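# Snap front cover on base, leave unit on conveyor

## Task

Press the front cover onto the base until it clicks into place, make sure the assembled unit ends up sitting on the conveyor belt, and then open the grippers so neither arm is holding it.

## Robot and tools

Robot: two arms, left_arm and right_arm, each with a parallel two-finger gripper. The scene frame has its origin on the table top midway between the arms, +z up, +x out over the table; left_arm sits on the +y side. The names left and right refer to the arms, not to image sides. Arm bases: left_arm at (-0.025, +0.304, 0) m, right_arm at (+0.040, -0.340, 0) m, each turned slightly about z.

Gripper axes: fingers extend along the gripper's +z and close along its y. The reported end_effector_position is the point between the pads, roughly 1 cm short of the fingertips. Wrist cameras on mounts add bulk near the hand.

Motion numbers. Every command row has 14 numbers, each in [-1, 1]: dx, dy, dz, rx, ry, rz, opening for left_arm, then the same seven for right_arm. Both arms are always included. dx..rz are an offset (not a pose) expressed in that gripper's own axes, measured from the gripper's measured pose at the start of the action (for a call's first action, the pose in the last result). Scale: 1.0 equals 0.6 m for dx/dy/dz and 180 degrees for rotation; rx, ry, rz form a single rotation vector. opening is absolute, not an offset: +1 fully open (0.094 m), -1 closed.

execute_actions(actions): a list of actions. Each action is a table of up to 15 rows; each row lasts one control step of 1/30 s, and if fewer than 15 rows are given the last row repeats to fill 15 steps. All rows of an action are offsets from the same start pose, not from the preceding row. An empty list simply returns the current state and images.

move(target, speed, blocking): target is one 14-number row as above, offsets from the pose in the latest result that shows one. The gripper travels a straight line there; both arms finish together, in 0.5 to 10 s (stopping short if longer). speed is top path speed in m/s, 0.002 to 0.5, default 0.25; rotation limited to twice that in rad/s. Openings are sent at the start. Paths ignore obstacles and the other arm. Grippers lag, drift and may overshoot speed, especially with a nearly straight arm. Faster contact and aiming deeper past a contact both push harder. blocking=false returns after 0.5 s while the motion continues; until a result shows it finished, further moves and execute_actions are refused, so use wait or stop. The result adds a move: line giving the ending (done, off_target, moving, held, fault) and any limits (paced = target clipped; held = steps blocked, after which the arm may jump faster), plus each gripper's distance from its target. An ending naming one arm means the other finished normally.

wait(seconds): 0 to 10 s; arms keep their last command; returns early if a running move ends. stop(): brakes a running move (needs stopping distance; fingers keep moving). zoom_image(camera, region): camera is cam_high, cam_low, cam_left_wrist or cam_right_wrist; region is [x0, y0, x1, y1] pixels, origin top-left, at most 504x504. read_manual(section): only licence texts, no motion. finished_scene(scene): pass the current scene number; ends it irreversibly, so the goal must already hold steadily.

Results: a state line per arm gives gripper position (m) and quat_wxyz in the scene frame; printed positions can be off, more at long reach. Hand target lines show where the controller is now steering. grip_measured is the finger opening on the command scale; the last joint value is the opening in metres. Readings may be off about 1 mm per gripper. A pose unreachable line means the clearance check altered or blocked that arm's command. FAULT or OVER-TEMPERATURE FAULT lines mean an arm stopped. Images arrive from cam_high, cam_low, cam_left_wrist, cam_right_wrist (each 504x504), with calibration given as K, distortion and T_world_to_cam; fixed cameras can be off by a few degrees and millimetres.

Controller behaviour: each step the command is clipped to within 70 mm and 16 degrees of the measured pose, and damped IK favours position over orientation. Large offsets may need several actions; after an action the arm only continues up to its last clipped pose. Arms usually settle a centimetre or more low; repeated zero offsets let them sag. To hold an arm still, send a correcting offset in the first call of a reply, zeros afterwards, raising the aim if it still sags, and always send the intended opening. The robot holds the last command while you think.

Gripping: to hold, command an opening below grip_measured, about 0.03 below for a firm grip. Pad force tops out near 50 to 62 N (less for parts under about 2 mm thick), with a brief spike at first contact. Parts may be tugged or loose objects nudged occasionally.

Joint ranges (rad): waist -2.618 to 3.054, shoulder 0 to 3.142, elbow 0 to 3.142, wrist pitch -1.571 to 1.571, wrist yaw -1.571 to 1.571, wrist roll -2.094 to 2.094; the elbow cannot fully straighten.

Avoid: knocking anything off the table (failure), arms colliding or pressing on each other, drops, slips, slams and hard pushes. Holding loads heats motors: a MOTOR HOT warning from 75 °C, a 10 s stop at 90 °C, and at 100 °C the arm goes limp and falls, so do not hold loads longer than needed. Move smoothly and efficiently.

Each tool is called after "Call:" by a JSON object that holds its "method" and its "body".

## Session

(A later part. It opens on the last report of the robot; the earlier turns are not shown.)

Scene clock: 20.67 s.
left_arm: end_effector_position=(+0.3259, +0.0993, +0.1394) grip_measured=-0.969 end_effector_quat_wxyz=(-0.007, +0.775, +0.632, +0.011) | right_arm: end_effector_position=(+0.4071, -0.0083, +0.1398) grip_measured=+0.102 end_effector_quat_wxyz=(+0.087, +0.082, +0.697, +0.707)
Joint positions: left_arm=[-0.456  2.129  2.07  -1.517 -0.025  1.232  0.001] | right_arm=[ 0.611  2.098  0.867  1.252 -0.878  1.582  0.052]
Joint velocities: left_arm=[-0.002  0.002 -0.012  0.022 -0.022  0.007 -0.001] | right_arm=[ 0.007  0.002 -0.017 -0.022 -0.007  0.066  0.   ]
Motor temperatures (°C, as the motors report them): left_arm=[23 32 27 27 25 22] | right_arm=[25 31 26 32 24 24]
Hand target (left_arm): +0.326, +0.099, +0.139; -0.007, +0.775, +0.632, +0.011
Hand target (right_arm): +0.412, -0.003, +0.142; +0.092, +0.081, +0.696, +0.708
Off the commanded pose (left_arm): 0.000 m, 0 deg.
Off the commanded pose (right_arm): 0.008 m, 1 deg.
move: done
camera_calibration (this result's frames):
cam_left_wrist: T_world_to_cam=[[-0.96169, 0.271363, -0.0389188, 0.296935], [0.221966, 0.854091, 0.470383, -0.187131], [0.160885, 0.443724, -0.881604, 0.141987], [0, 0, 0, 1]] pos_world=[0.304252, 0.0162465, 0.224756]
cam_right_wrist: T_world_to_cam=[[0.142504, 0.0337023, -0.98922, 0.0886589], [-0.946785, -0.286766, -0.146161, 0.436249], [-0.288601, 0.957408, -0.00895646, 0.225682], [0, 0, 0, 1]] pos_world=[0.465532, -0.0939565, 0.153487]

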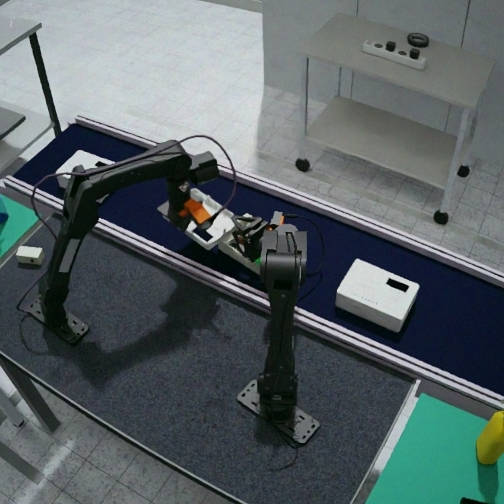

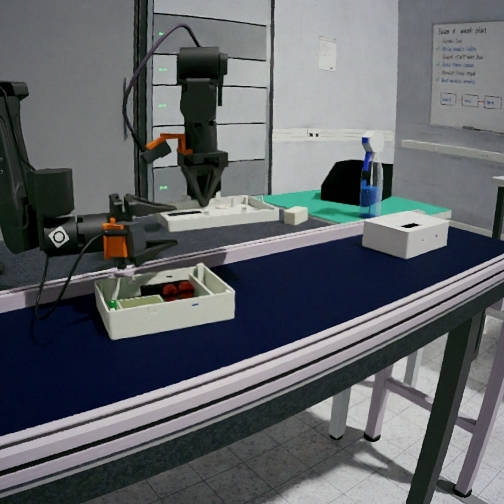

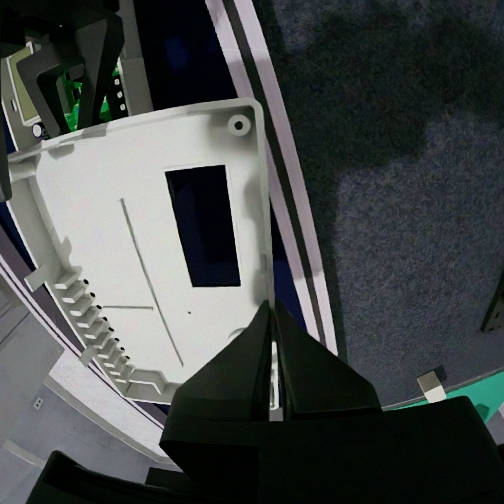

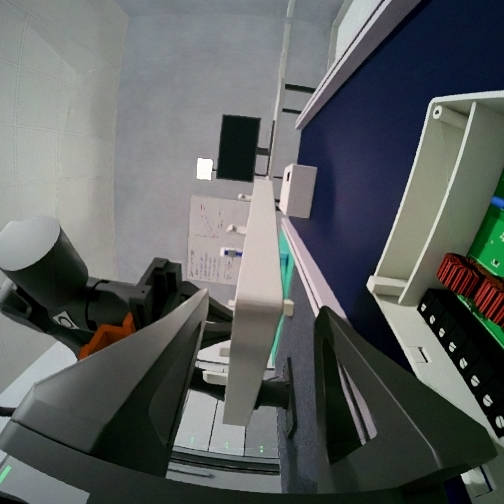

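Call:
{"method": "move", "body": {"target": [0,0,0,0,0,0,-1, 0.018,0,0.04,0,0,0,0.1], "speed": 0.04}}

Call:
{"method": "move", "body": {"target": [0,0,0,0,0,0,-1, 0,0,0,0,0,0,-1], "speed": 0.04}}

Scene clock: 23.33 s.
left_arm: end_effector_position=(+0.3259, +0.0993, +0.1394) grip_measured=-0.969 end_effector_quat_wxyz=(-0.007, +0.775, +0.632, +0.011) | right_arm: end_effector_position=(+0.3964, +0.0107, +0.1382) grip_measured=+0.102 end_effector_quat_wxyz=(+0.083, +0.084, +0.699, +0.705)
Joint positions: left_arm=[-0.456  2.129  2.07  -1.517 -0.025  1.232  0.001] | right_arm=[ 0.67   2.098  0.867  1.243 -0.824  1.582  0.052]
Joint velocities: left_arm=[-0.017 -0.002  0.007 -0.022 -0.007 -0.066  0.001] | right_arm=[-0.002 -0.017 -0.012 -0.007  0.066  0.022 -0.001]
Motor temperatures (°C, as the motors report them): left_arm=[23 32 27 26 25 22] | right_arm=[25 31 26 32 24 24]
Hand target (left_arm): +0.326, +0.099, +0.139; -0.007, +0.775, +0.632, +0.011
Hand target (right_arm): +0.402, +0.017, +0.140; +0.087, +0.083, +0.697, +0.707
Off the commanded pose (left_arm): 0.000 m, 0 deg.
Off the commanded pose (right_arm): 0.009 m, 1 deg.
move: done
camera_calibration (this result's frames):
cam_left_wrist: T_world_to_cam=[[-0.96169, 0.271363, -0.0389188, 0.296935], [0.221966, 0.854091, 0.470383, -0.187131], [0.160885, 0.443724, -0.881604, 0.141987], [0, 0, 0, 1]] pos_world=[0.304252, 0.0162465, 0.224756]
cam_right_wrist: T_world_to_cam=[[0.133901, 0.0309548, -0.990511, 0.0915769], [-0.946669, -0.291591, -0.137087, 0.43013], [-0.293068, 0.956042, -0.00974032, 0.206304], [0, 0, 0, 1]] pos_world=[0.45539, -0.0746482, 0.151682]

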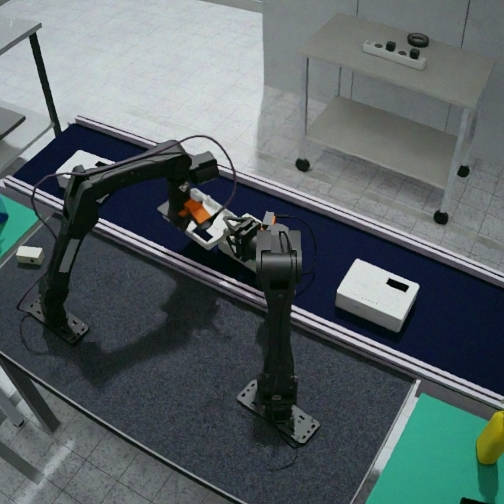

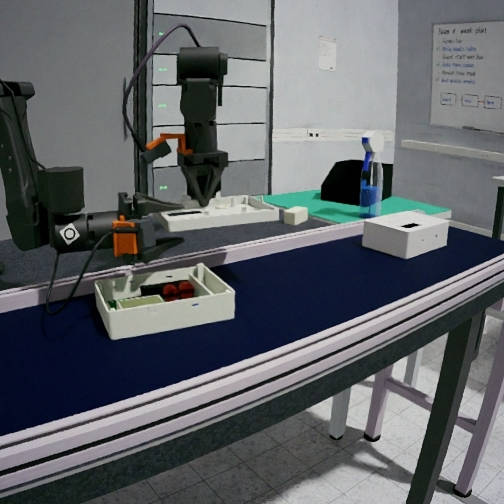

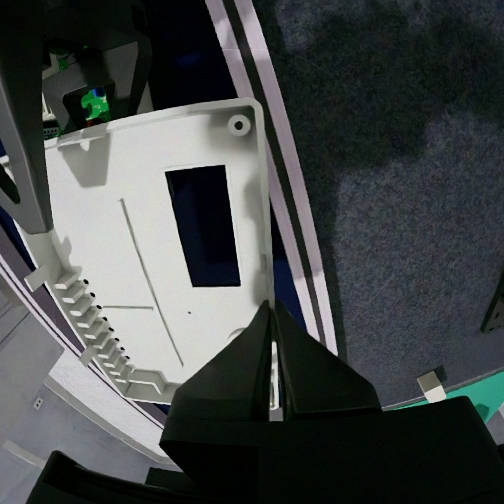

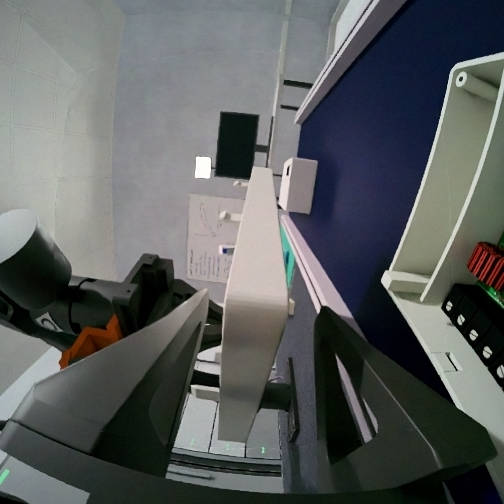

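Scene clock: 23.83 s.
left_arm: end_effector_position=(+0.3259, +0.0995, +0.1393) grip_measured=-0.969 end_effector_quat_wxyz=(-0.007, +0.775, +0.632, +0.011) | right_arm: end_effector_position=(+0.3965, +0.0107, +0.1379) grip_measured=-0.666 end_effector_quat_wxyz=(+0.084, +0.083, +0.700, +0.705)
Joint positions: left_arm=[-0.456  2.13   2.07  -1.517 -0.026  1.232  0.001] | right_arm=[ 0.67   2.098  0.867  1.241 -0.824  1.578  0.016]
Joint velocities: left_arm=[-0.002  0.002 -0.002 -0.007  0.007 -0.022 -0.001] | right_arm=[-0.007 -0.012  0.007  0.051 -0.022 -0.007 -0.001]
Motor temperatures (°C, as the motors report them): left_arm=[23 32 27 26 25 22] | right_arm=[25 31 26 32 24 24]
Hand target (left_arm): +0.326, +0.099, +0.139; -0.007, +0.775, +0.632, +0.011
Hand target (right_arm): +0.396, +0.011, +0.138; +0.083, +0.084, +0.699, +0.705
Off the commanded pose (left_arm): 0.000 m, 0 deg.
Off the commanded pose (right_arm): 0.000 m, 0 deg.
move: done
camera_calibration (this result's frames):
cam_left_wrist: T_world_to_cam=[[-0.961595, 0.271775, -0.038373, 0.296733], [0.222423, 0.853511, 0.471219, -0.187408], [0.160817, 0.444587, -0.881181, 0.141667], [0, 0, 0, 1]] pos_world=[0.304239, 0.0163266, 0.224531]
cam_right_wrist: T_world_to_cam=[[0.136671, 0.0289182, -0.990194, 0.0900866], [-0.946406, -0.291472, -0.139139, 0.430319], [-0.292638, 0.956142, -0.0124674, 0.206539], [0, 0, 0, 1]] pos_world=[0.455386, -0.0746596, 0.151653]

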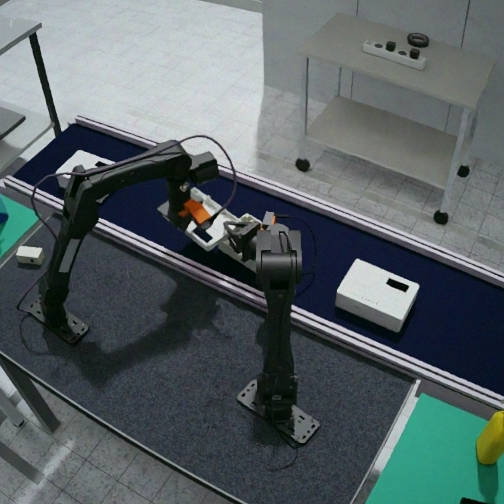

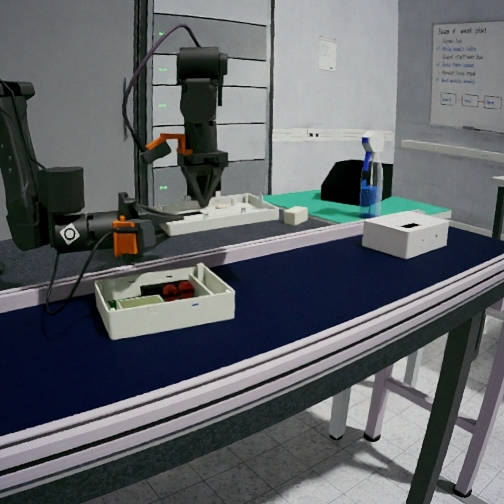

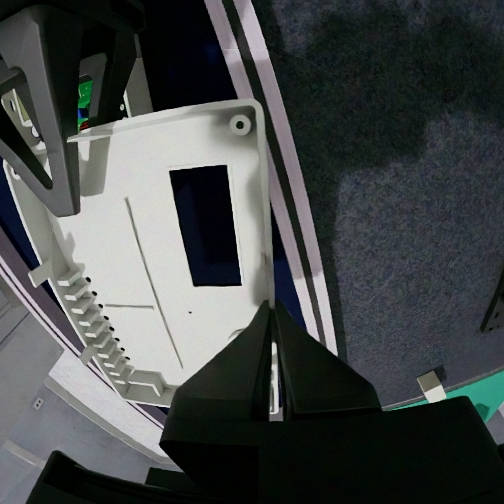

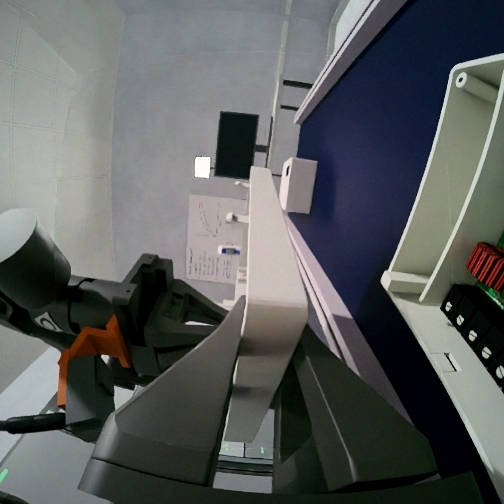

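Call:
{"method": "move", "body": {"target": [0,0,0,0,0,0,-0.5, 0,0,0,0,0,0,-1]}}

Call:
{"method": "move", "body": {"target": [0.1,-0.1,-0.12,0,0,0,-0.5, 0,0.06,0,0,0,0,-1], "speed": 0.15}}

Call:
{"method": "move", "body": {"target": [0,0,0,0,0,0,-1, 0,0,0,0,0,-0.5,-1], "speed": 0.4}}

Call:
{"method": "move", "body": {"target": [0,0,0,0,0,0,-1, 0,0,0,0,0,-0.5,-1], "speed": 0.4}}

Scene clock: 24.70 s.
left_arm: end_effector_position=(+0.3259, +0.0995, +0.1393) grip_measured=-0.503 end_effector_quat_wxyz=(-0.007, +0.775, +0.632, +0.011) | right_arm: end_effector_position=(+0.3965, +0.0107, +0.1359) grip_measured=-0.666 end_effector_quat_wxyz=(+0.081, +0.086, +0.702, +0.703)
Joint positions: left_arm=[-0.456  2.13   2.07  -1.517 -0.026  1.232  0.023] | right_arm=[ 0.67   2.098  0.867  1.231 -0.824  1.578  0.016]
Joint velocities: left_arm=[-0.017 -0.002 -0.022 -0.007 -0.007  0.007  0.   ] | right_arm=[-0.002 -0.007 -0.007 -0.022  0.007  0.051 -0.   ]
Motor temperatures (°C, as the motors report them): left_arm=[23 32 27 26 25 22] | right_arm=[25 31 26 33 24 24]
Hand target (left_arm): +0.326, +0.099, +0.139; -0.007, +0.775, +0.632, +0.011
Hand target (right_arm): +0.396, +0.011, +0.138; +0.084, +0.083, +0.700, +0.705
Off the commanded pose (left_arm): 0.000 m, 0 deg.
Off the commanded pose (right_arm): 0.002 m, 1 deg.
move: done
camera_calibration (this result's frames):
cam_left_wrist: T_world_to_cam=[[-0.961595, 0.271775, -0.038373, 0.296733], [0.222423, 0.853511, 0.471219, -0.187408], [0.160817, 0.444587, -0.881181, 0.141667], [0, 0, 0, 1]] pos_world=[0.304239, 0.0163266, 0.224531]
cam_right_wrist: T_world_to_cam=[[0.127768, 0.0239292, -0.991515, 0.0918954], [-0.947611, -0.292147, -0.129161, 0.429183], [-0.292759, 0.956074, -0.0146514, 0.206858], [0, 0, 0, 1]] pos_world=[0.455517, -0.0745862, 0.14958]

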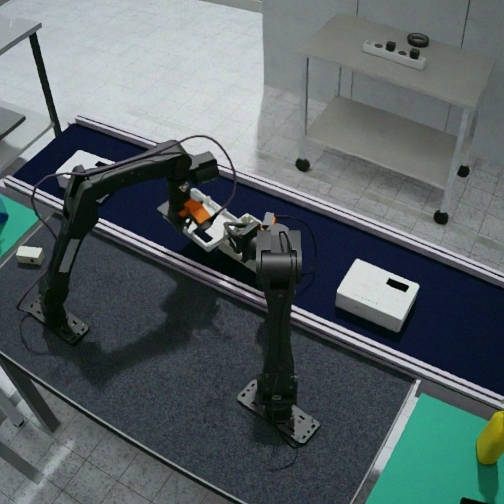

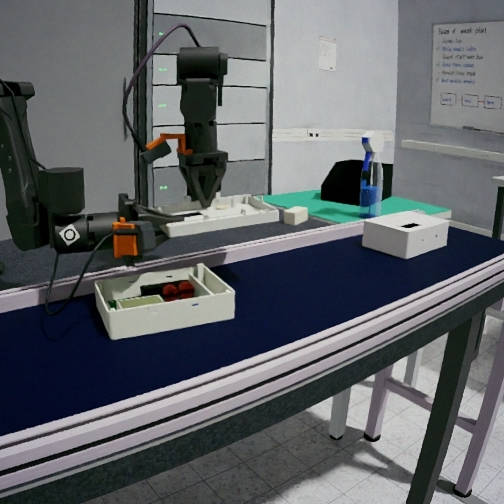

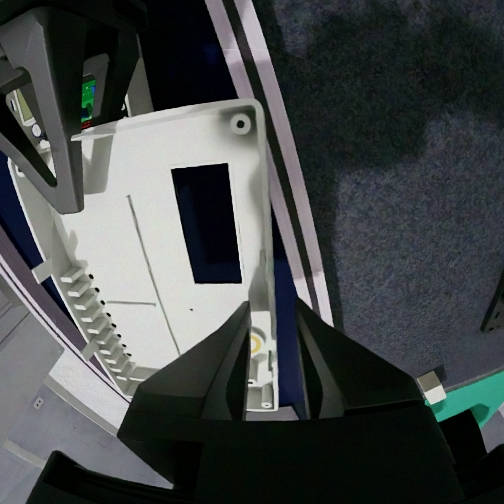

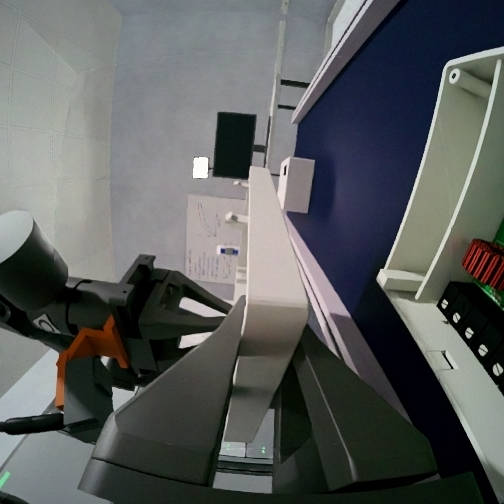

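Scene clock: 26.00 s.
left_arm: end_effector_position=(+0.2841, +0.1623, +0.2149) grip_measured=-0.503 end_effector_quat_wxyz=(+0.051, +0.774, +0.630, +0.039) | right_arm: end_effector_position=(+0.3938, +0.0092, +0.1497) grip_measured=-0.667 end_effector_quat_wxyz=(+0.064, +0.102, +0.714, +0.690)
Joint positions: left_arm=[-0.36   1.767  1.865 -1.543 -0.026  1.332  0.023] | right_arm=[ 0.67   2.005  0.867  1.08  -0.824  1.578  0.016]
Joint velocities: left_arm=[ 0.002 -0.002  0.002 -0.066 -0.007 -0.022  0.   ] | right_arm=[ 0.002 -0.012  0.012 -0.007  0.066  0.007  0.   ]
Motor temperatures (°C, as the motors report them): left_arm=[23 32 27 26 25 22] | right_arm=[25 31 26 33 24 24]
Hand target (left_arm): +0.280, +0.168, +0.214; +0.043, +0.774, +0.630, +0.036
Hand target (right_arm): +0.397, +0.010, +0.172; +0.081, +0.086, +0.702, +0.703
Off the commanded pose (left_arm): 0.009 m, 7 deg.
Off the commanded pose (right_arm): 0.022 m, 3 deg.
joint sent to its limit (left arm) — the command would take joint 4 (wrist pitch) past its lower limit, so that joint was sent only as far as its limit.
move: off_target (left_arm, right_arm)
camera_calibration (this result's frames):
cam_left_wrist: T_world_to_cam=[[-0.948306, 0.270787, -0.165499, 0.26612], [0.172993, 0.878272, 0.445771, -0.251887], [0.266062, 0.394097, -0.879715, 0.165072], [0, 0, 0, 1]] pos_world=[0.252019, 0.084109, 0.301543]
cam_right_wrist: T_world_to_cam=[[0.0771285, -0.00444661, -0.997011, 0.127028], [-0.952744, -0.295024, -0.0723882, 0.421519], [-0.29382, 0.95548, -0.0269912, 0.209988], [0, 0, 0, 1]] pos_world=[0.453501, -0.075716, 0.162829]

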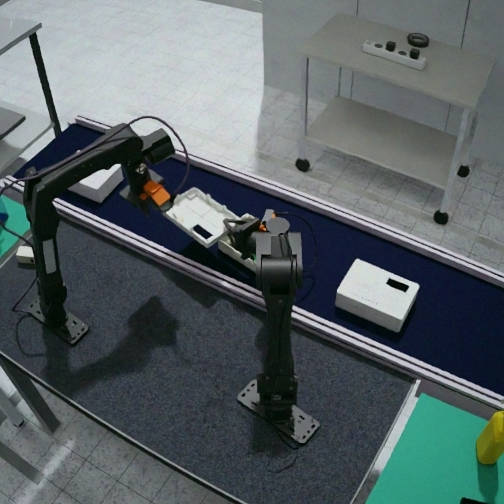

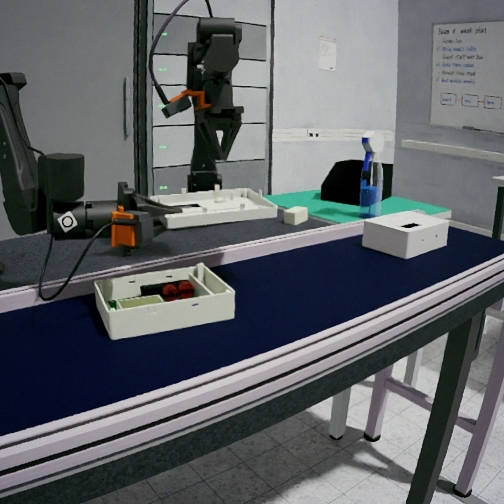

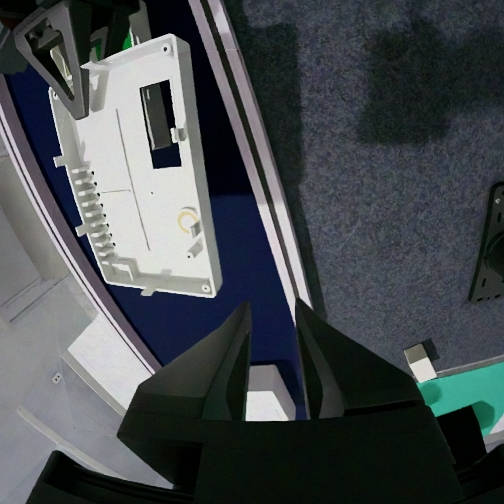

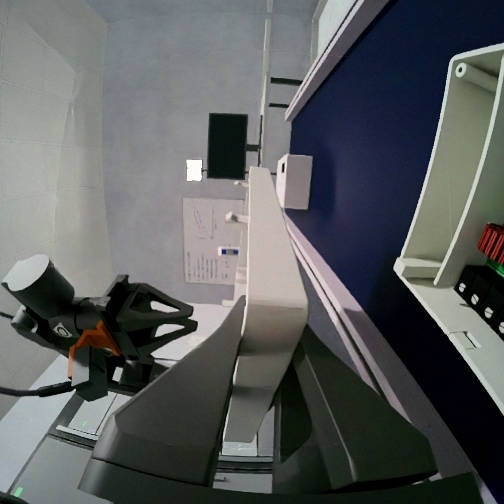

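Scene clock: 28.67 s.
left_arm: end_effector_position=(+0.2841, +0.1623, +0.2149) grip_measured=-0.996 end_effector_quat_wxyz=(+0.051, +0.774, +0.630, +0.039) | right_arm: end_effector_position=(+0.3937, +0.0091, +0.1486) grip_measured=-0.666 end_effector_quat_wxyz=(+0.529, -0.428, +0.582, +0.446)
Joint positions: left_arm=[-0.36   1.767  1.865 -1.543 -0.026  1.332  0.   ] | right_arm=[ 0.67   2.005  0.867  1.074 -0.824  0.019  0.016]
Joint velocities: left_arm=[-0.002 -0.017 -0.002 -0.051  0.007  0.095  0.   ] | right_arm=[ 0.012 -0.007 -0.022  0.066  0.022  0.007  0.   ]
Motor temperatures (°C, as the motors report them): left_arm=[23 32 27 26 25 22] | right_arm=[25 31 26 33 24 24]
Hand target (left_arm): +0.284, +0.162, +0.215; +0.051, +0.774, +0.630, +0.039
Hand target (right_arm): +0.394, +0.009, +0.150; +0.533, -0.432, +0.577, +0.443
Off the commanded pose (left_arm): 0.000 m, 0 deg.
Off the commanded pose (right_arm): 0.001 m, 1 deg.
move: done
camera_calibration (this result's frames):
cam_left_wrist: T_world_to_cam=[[-0.948306, 0.270787, -0.165499, 0.26612], [0.172993, 0.878272, 0.445771, -0.251887], [0.266062, 0.394097, -0.879715, 0.165072], [0, 0, 0, 1]] pos_world=[0.252019, 0.084109, 0.301543]
cam_right_wrist: T_world_to_cam=[[0.982288, -0.178445, 0.0571627, -0.385563], [-0.0505535, -0.546139, -0.836168, 0.181906], [0.180429, 0.818468, -0.545487, 0.101527], [0, 0, 0, 1]] pos_world=[0.369611, -0.0525523, 0.229526]

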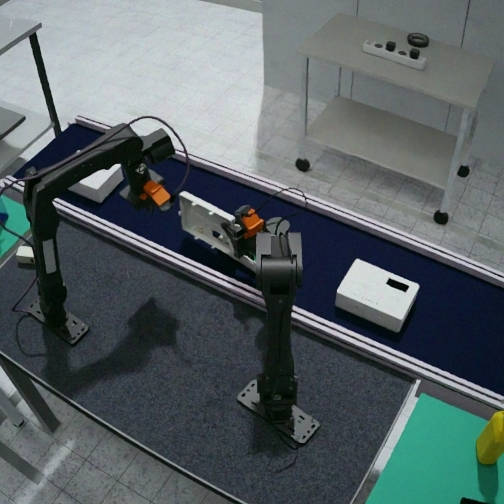

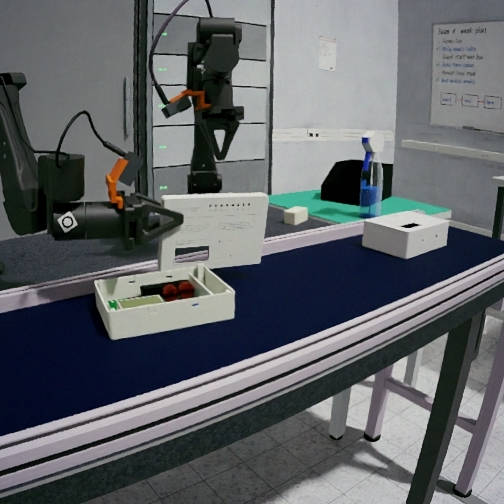

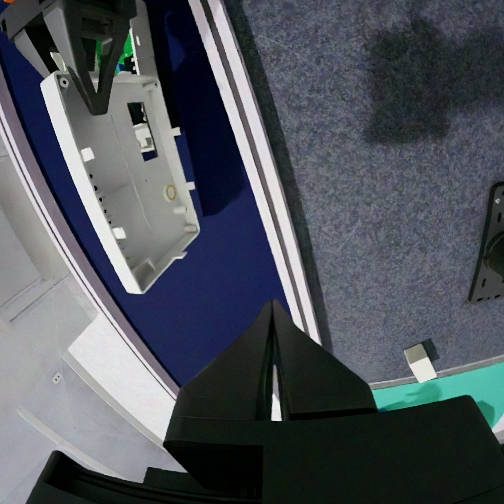

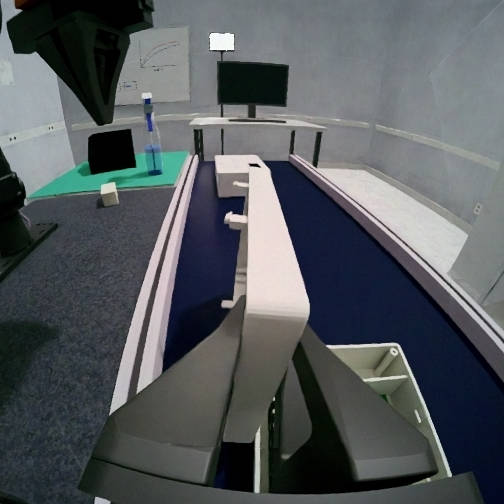

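Scene clock: 31.30 s.
left_arm: end_effector_position=(+0.2841, +0.1623, +0.2149) grip_measured=-0.996 end_effector_quat_wxyz=(+0.051, +0.774, +0.630, +0.039) | right_arm: end_effector_position=(+0.3934, +0.0092, +0.1479) grip_measured=-0.665 end_effector_quat_wxyz=(+0.689, -0.714, +0.111, -0.055)
Joint positions: left_arm=[-0.36   1.767  1.865 -1.543 -0.026  1.332  0.   ] | right_arm=[ 0.67   2.005  0.867  1.07  -0.825 -1.545  0.016]
Joint velocities: left_arm=[-0.002 -0.012 -0.017 -0.081 -0.095 -0.037 -0.001] | right_arm=[ 0.022 -0.002 -0.002 -0.022  0.037 -0.037 -0.   ]
Motor temperatures (°C, as the motors report them): left_arm=[23 31 27 26 25 22] | right_arm=[25 31 26 34 24 24]
Hand target (left_arm): +0.284, +0.162, +0.215; +0.051, +0.774, +0.630, +0.039
Hand target (right_arm): +0.394, +0.009, +0.149; +0.689, -0.714, +0.109, -0.058
Off the commanded pose (left_arm): 0.000 m, 0 deg.
Off the commanded pose (right_arm): 0.001 m, 1 deg.
move: done
camera_calibration (this result's frames):
cam_left_wrist: T_world_to_cam=[[-0.948306, 0.270787, -0.165499, 0.26612], [0.172993, 0.878272, 0.445771, -0.251887], [0.266062, 0.394097, -0.879715, 0.165072], [0, 0, 0, 1]] pos_world=[0.252019, 0.084109, 0.301543]
cam_right_wrist: T_world_to_cam=[[-0.0260193, 0.107532, 0.993861, -0.129707], [0.720054, -0.687624, 0.0932494, -0.258002], [0.69343, 0.71806, -0.0595374, -0.171604], [0, 0, 0, 1]] pos_world=[0.301396, -0.0402389, 0.142752]

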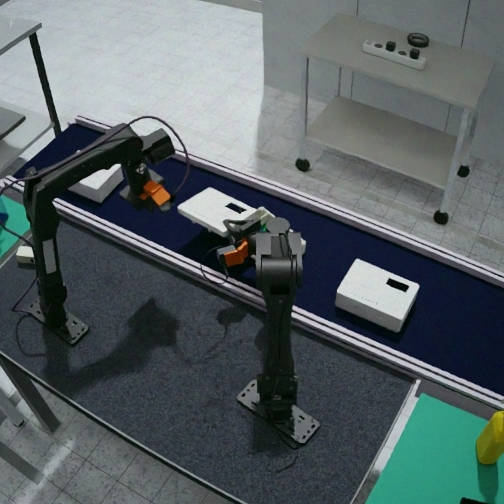

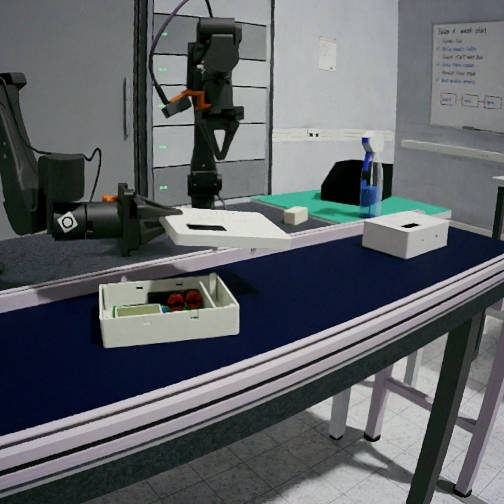

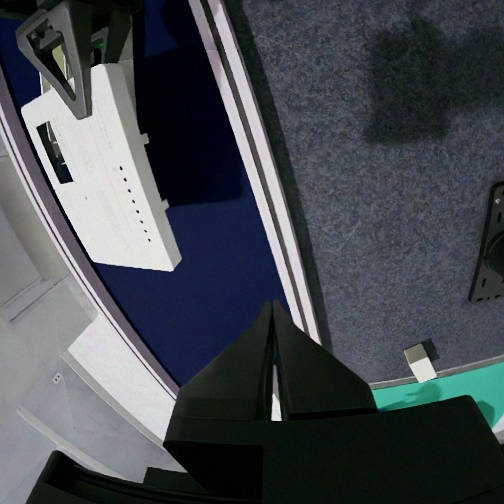

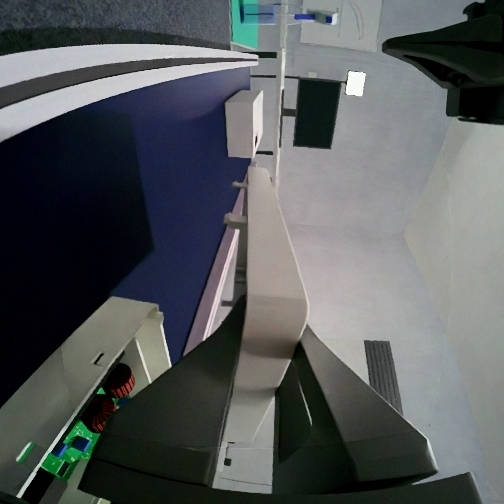

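Call:
{"method": "move", "body": {"target": [0,0,0,0,0,0,-1, -0.19,-0.05,-0.27,0,0,0,-1], "speed": 0.2}}

Call:
{"method": "move", "body": {"target": [-0.17,0.267,0.03,0,0,0,-1, 0,0,0,0,0,0,-1], "speed": 0.2}}

Scene clock: 33.60 s.
left_arm: end_effector_position=(+0.2841, +0.1623, +0.2149) grip_measured=-0.996 end_effector_quat_wxyz=(+0.051, +0.774, +0.630, +0.039) | right_arm: end_effector_position=(+0.2518, -0.1206, +0.1896) grip_measured=-0.666 end_effector_quat_wxyz=(+0.684, -0.718, +0.121, -0.048)
Joint positions: left_arm=[-0.36   1.767  1.865 -1.543 -0.026  1.332  0.   ] | right_arm=[ 0.421  1.097  0.248  0.723 -1.067 -1.585  0.016]
Joint velocities: left_arm=[-0.002  0.002 -0.007  0.051  0.007 -0.051 -0.   ] | right_arm=[-0.007 -0.012 -0.022 -0.081  0.022 -0.022 -0.001]
Motor temperatures (°C, as the motors report them): left_arm=[23 31 27 26 25 22] | right_arm=[25 31 26 34 24 24]
Hand target (left_arm): +0.284, +0.162, +0.215; +0.051, +0.774, +0.630, +0.039
Hand target (right_arm): +0.250, -0.123, +0.196; +0.687, -0.716, +0.111, -0.055
Off the commanded pose (left_arm): 0.000 m, 0 deg.
Off the commanded pose (right_arm): 0.006 m, 2 deg.
move: done
camera_calibration (this result's frames):
cam_left_wrist: T_world_to_cam=[[-0.948306, 0.270787, -0.165499, 0.26612], [0.172993, 0.878272, 0.445771, -0.251887], [0.266062, 0.394097, -0.879715, 0.165072], [0, 0, 0, 1]] pos_world=[0.252019, 0.084109, 0.301543]
cam_right_wrist: T_world_to_cam=[[-0.00163477, 0.11706, 0.993123, -0.165705], [0.718443, -0.690665, 0.082592, -0.247074], [0.695584, 0.713637, -0.0829721, 0.0256155], [0, 0, 0, 1]] pos_world=[0.15942, -0.169528, 0.187097]

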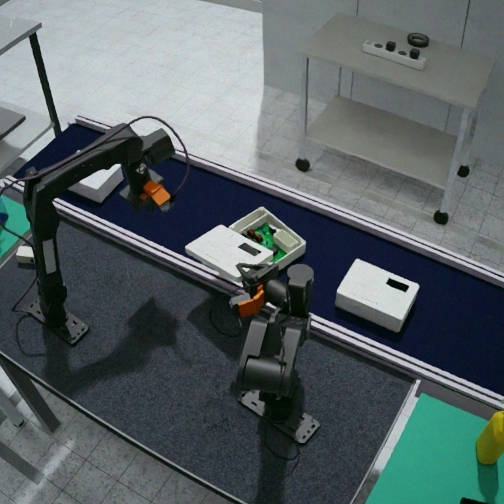

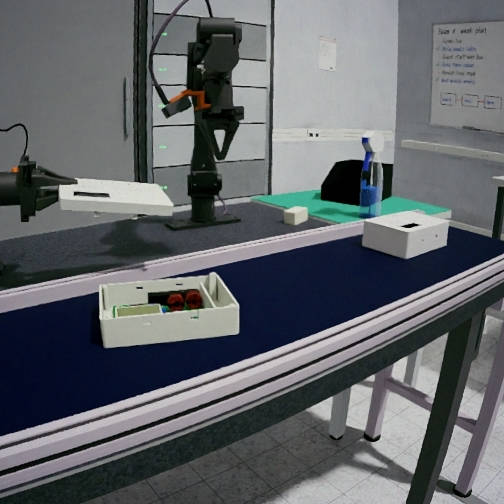

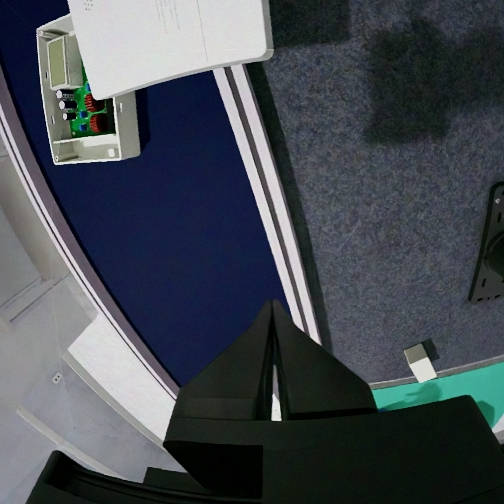

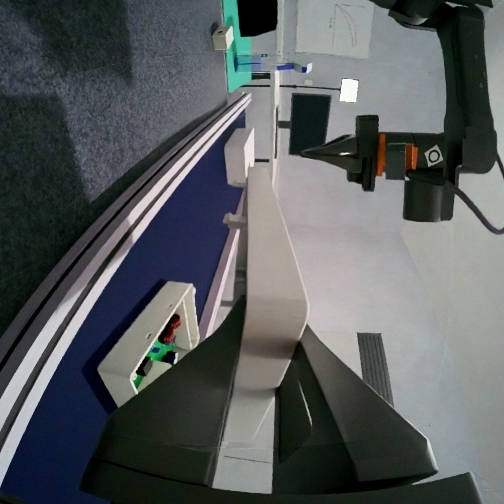

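Scene clock: 35.13 s.
left_arm: end_effector_position=(+0.4207, +0.0320, +0.2090) grip_measured=-0.996 end_effector_quat_wxyz=(+0.182, +0.765, +0.612, +0.086) | right_arm: end_effector_position=(+0.2518, -0.1206, +0.1896) grip_measured=-0.666 end_effector_quat_wxyz=(+0.684, -0.718, +0.121, -0.048)
Joint positions: left_arm=[-0.478  2.431  2.812 -1.55  -0.042  1.237  0.   ] | right_arm=[ 0.421  1.097  0.248  0.723 -1.067 -1.585  0.016]
Joint velocities: left_arm=[-0.017 -0.007 -0.002 -0.051 -0.022 -0.037 -0.001] | right_arm=[-0.007  0.012 -0.002 -0.022 -0.081  0.037 -0.001]
Motor temperatures (°C, as the motors report them): left_arm=[23 31 27 26 25 22] | right_arm=[25 31 26 34 24 24]
Hand target (left_arm): +0.419, +0.029, +0.214; +0.188, +0.762, +0.613, +0.088
Hand target (right_arm): +0.252, -0.121, +0.190; +0.684, -0.718, +0.121, -0.048
Off the commanded pose (left_arm): 0.009 m, 16 deg; orientation clipped at the last step of the last action.
Off the commanded pose (right_arm): 0.000 m, 0 deg.
joint sent to its limit (left arm) — the command would take joint 4 (wrist pitch) past its lower limit, so that joint was sent only as far as its limit.
move: off_target (left_arm); limits=paced
camera_calibration (this result's frames):
cam_left_wrist: T_world_to_cam=[[-0.871825, 0.247645, -0.422603, 0.452232], [0.0961374, 0.932508, 0.348119, -0.107477], [0.480291, 0.262871, -0.836791, 0.0800217], [0, 0, 0, 1]] pos_world=[0.366166, -0.0328058, 0.295491]
cam_right_wrist: T_world_to_cam=[[-0.00163477, 0.11706, 0.993123, -0.165705], [0.718443, -0.690665, 0.082592, -0.247074], [0.695584, 0.713637, -0.0829721, 0.0256155], [0, 0, 0, 1]] pos_world=[0.15942, -0.169528, 0.187097]

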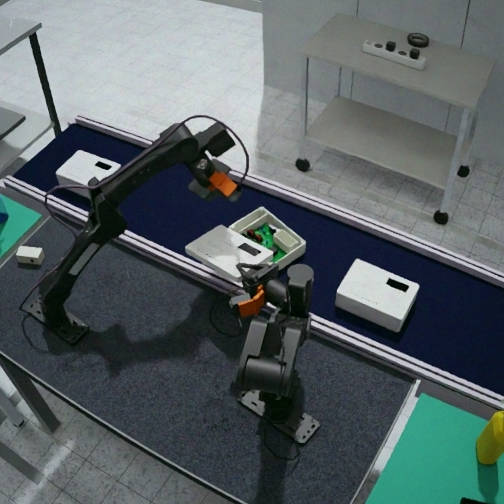

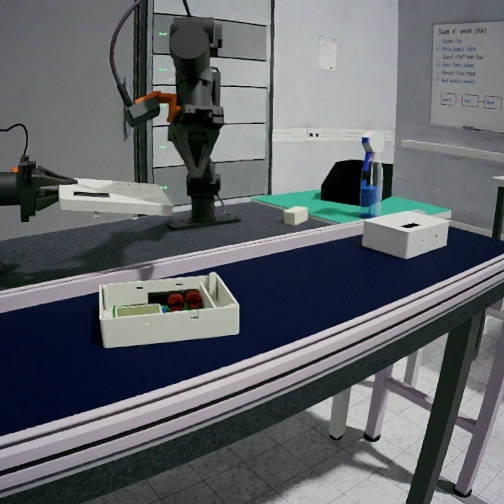

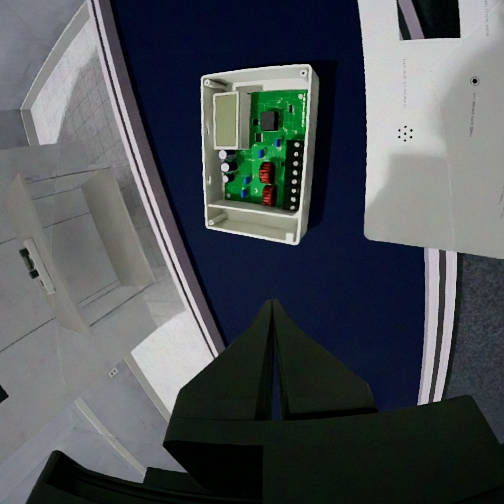

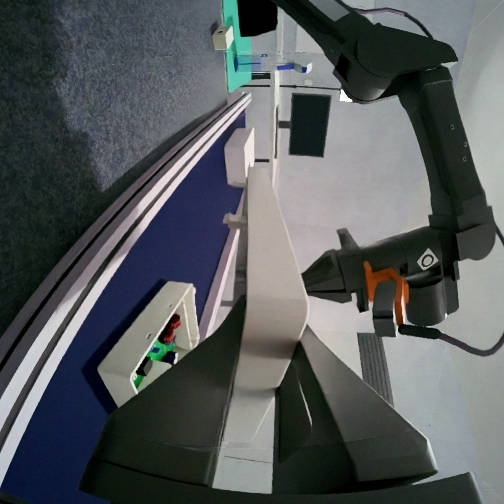

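Call:
{"method": "zoom_image", "body": {"camera": "cam_left_wrist", "region": [180,50,340,260]}}

Region (180, 50, 340, 260) of cam_left_wrist's 504x504 image, scaled by 2.400, with more detail than that image has; it fills the left 384 columns of this view, and the rest is white.

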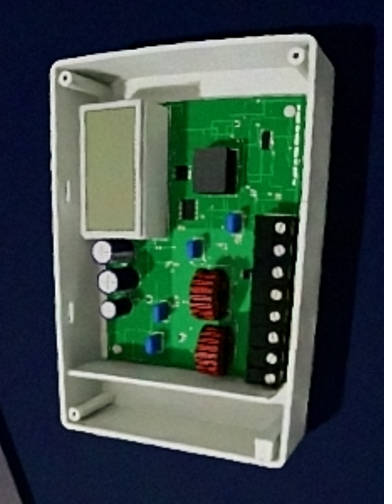

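Call:
{"method": "move", "body": {"target": [0.22,0,-0.02,0,0,0,-1, 0,0,0,0,0,0,-1], "speed": 0.25}}

Call:
{"method": "move", "body": {"target": [0,0,0,0,0,0,-1, 0.316,0.09,0.079,0.019,0.033,-0.031,-1], "speed": 0.15}}

Scene clock: 37.90 s.
left_arm: end_effector_position=(+0.4519, +0.1700, +0.2031) grip_measured=-0.996 end_effector_quat_wxyz=(+0.168, +0.761, +0.620, +0.090) | right_arm: end_effector_position=(+0.2518, -0.1206, +0.1896) grip_measured=-0.666 end_effector_quat_wxyz=(+0.684, -0.718, +0.121, -0.048)
Joint positions: left_arm=[-0.171  2.183  2.346 -1.354  0.052  1.508  0.   ] | right_arm=[ 0.421  1.097  0.248  0.723 -1.067 -1.585  0.016]
Joint velocities: left_arm=[-0.007 -0.012 -0.007 -0.022  0.007 -0.154 -0.   ] | right_arm=[ 0.002 -0.007  0.002 -0.007 -0.081  0.007  0.001]
Motor temperatures (°C, as the motors report them): left_arm=[23 32 27 26 25 22] | right_arm=[25 31 26 34 24 24]
Hand target (left_arm): +0.449, +0.163, +0.211; +0.183, +0.765, +0.612, +0.087
Hand target (right_arm): +0.252, -0.121, +0.190; +0.684, -0.718, +0.121, -0.048
Off the commanded pose (left_arm): 0.011 m, 2 deg.
Off the commanded pose (right_arm): 0.000 m, 0 deg.
move: off_target (left_arm)
camera_calibration (this result's frames):
cam_left_wrist: T_world_to_cam=[[-0.881888, 0.2394, -0.406155, 0.445353], [0.0816072, 0.925994, 0.368613, -0.233584], [0.464343, 0.29193, -0.836159, 0.0258784], [0, 0, 0, 1]] pos_world=[0.399797, 0.102126, 0.288623]
cam_right_wrist: T_world_to_cam=[[-0.00163477, 0.11706, 0.993123, -0.165705], [0.718443, -0.690665, 0.082592, -0.247074], [0.695584, 0.713637, -0.0829721, 0.0256155], [0, 0, 0, 1]] pos_world=[0.15942, -0.169528, 0.187097]

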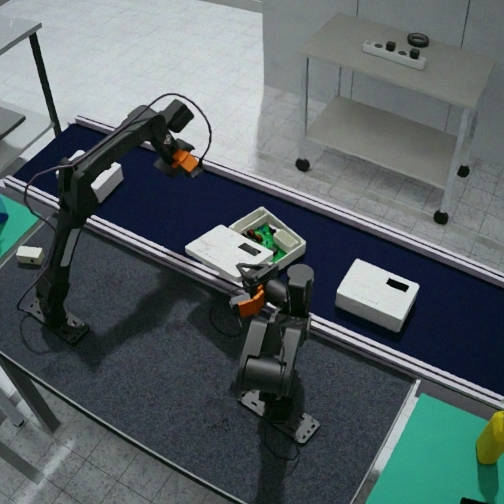

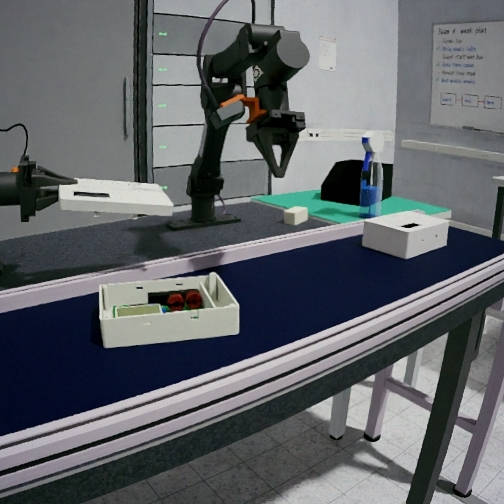

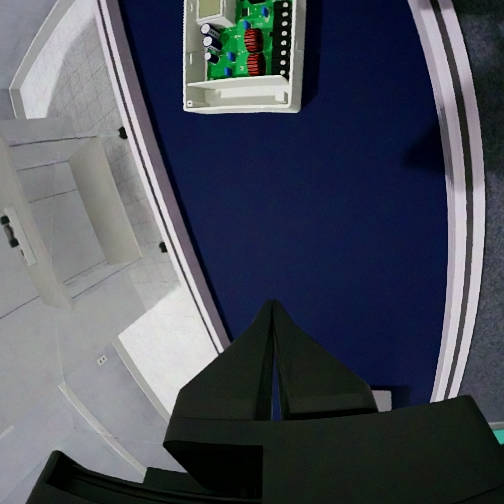

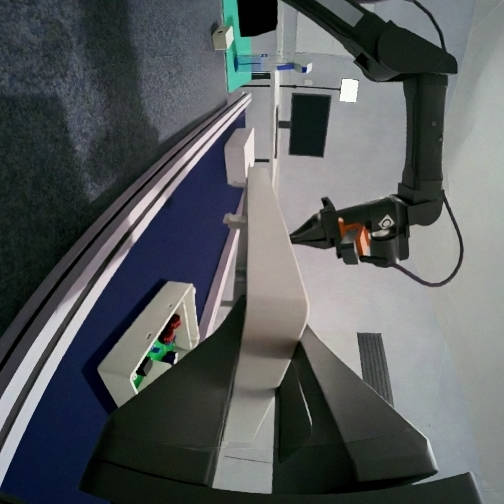

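Scene clock: 39.80 s.
left_arm: end_effector_position=(+0.4519, +0.1700, +0.2031) grip_measured=-0.996 end_effector_quat_wxyz=(+0.168, +0.761, +0.620, +0.090) | right_arm: end_effector_position=(+0.4308, -0.1176, +0.1018) grip_measured=-0.666 end_effector_quat_wxyz=(+0.687, -0.707, +0.128, -0.111)
Joint positions: left_arm=[-0.171  2.183  2.346 -1.354  0.052  1.508  0.   ] | right_arm=[ 0.319  2.136  0.752  1.319 -1.071 -1.609  0.016]
Joint velocities: left_arm=[ 0.002 -0.032 -0.017  0.007 -0.037 -0.037 -0.   ] | right_arm=[ 0.037 -0.017 -0.012  0.007  0.022 -0.007 -0.   ]
Motor temperatures (°C, as the motors report them): left_arm=[23 32 27 27 25 22] | right_arm=[25 31 26 34 24 24]
Hand target (left_arm): +0.452, +0.170, +0.203; +0.168, +0.761, +0.620, +0.090
Hand target (right_arm): +0.439, -0.120, +0.110; +0.693, -0.700, +0.120, -0.122
Off the commanded pose (left_arm): 0.000 m, 0 deg.
Off the commanded pose (right_arm): 0.017 m, 2 deg.
move: off_target (right_arm)
camera_calibration (this result's frames):
cam_left_wrist: T_world_to_cam=[[-0.881888, 0.2394, -0.406155, 0.445353], [0.0816072, 0.925994, 0.368613, -0.233584], [0.464343, 0.29193, -0.836159, 0.0258784], [0, 0, 0, 1]] pos_world=[0.399797, 0.102126, 0.288623]
cam_right_wrist: T_world_to_cam=[[-0.0724191, 0.11444, 0.990787, -0.048191], [0.638653, -0.757703, 0.134199, -0.3451], [0.76608, 0.642487, -0.0182152, -0.153635], [0, 0, 0, 1]] pos_world=[0.334606, -0.15726, 0.0912605]

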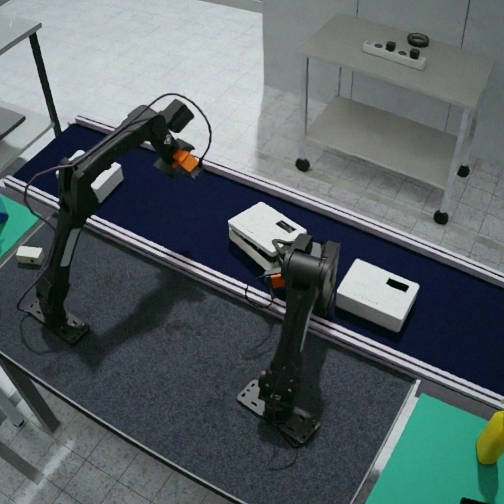

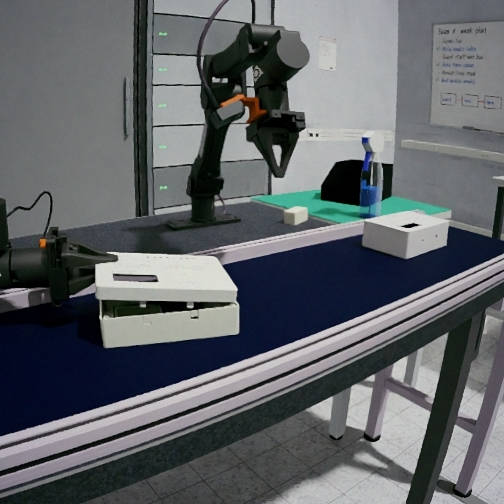

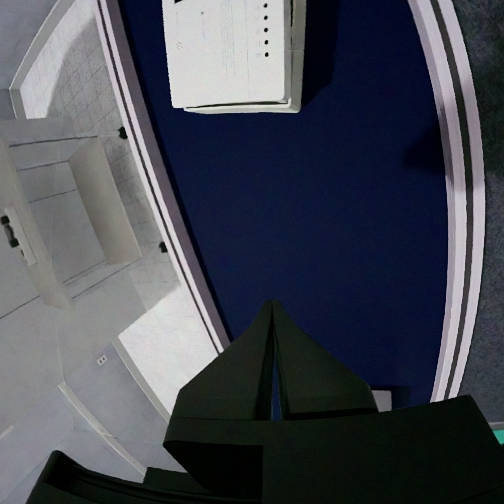

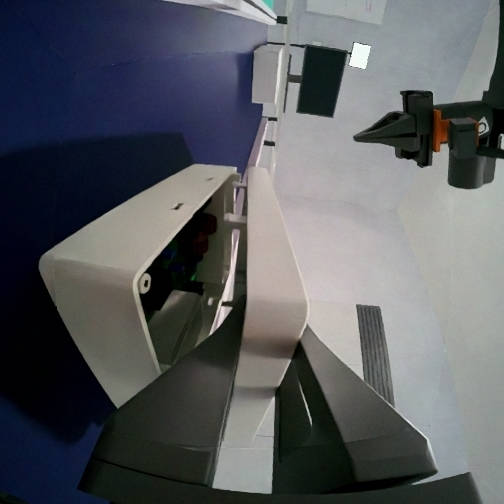

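Call:
{"method": "zoom_image", "body": {"camera": "cam_low", "region": [60,230,260,360]}}

Call:
{"method": "zoom_image", "body": {"camera": "cam_high", "region": [210,180,350,300]}}

Region (60, 230, 260, 360) of cam_low's 504x504 image, scaled by 2.520, with more detail than that image has; it fills the top 328 rows of this view, and the rest is white.

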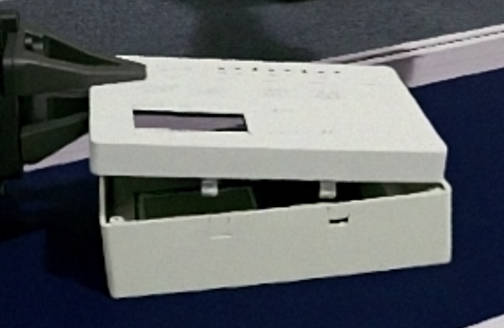

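Region (210, 180, 350, 300) of cam_high's 504x504 image, scaled by 3.600, with more detail than that image has; it fills the top 432 rows of this view, and the rest is white.

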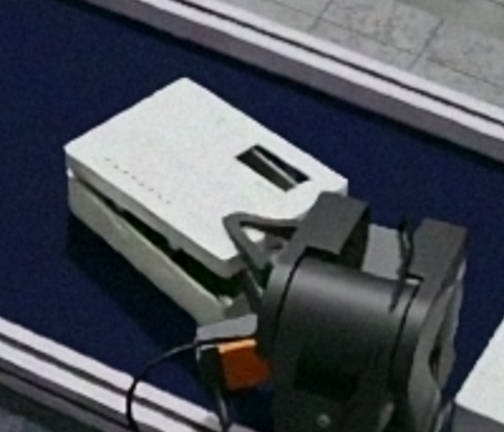

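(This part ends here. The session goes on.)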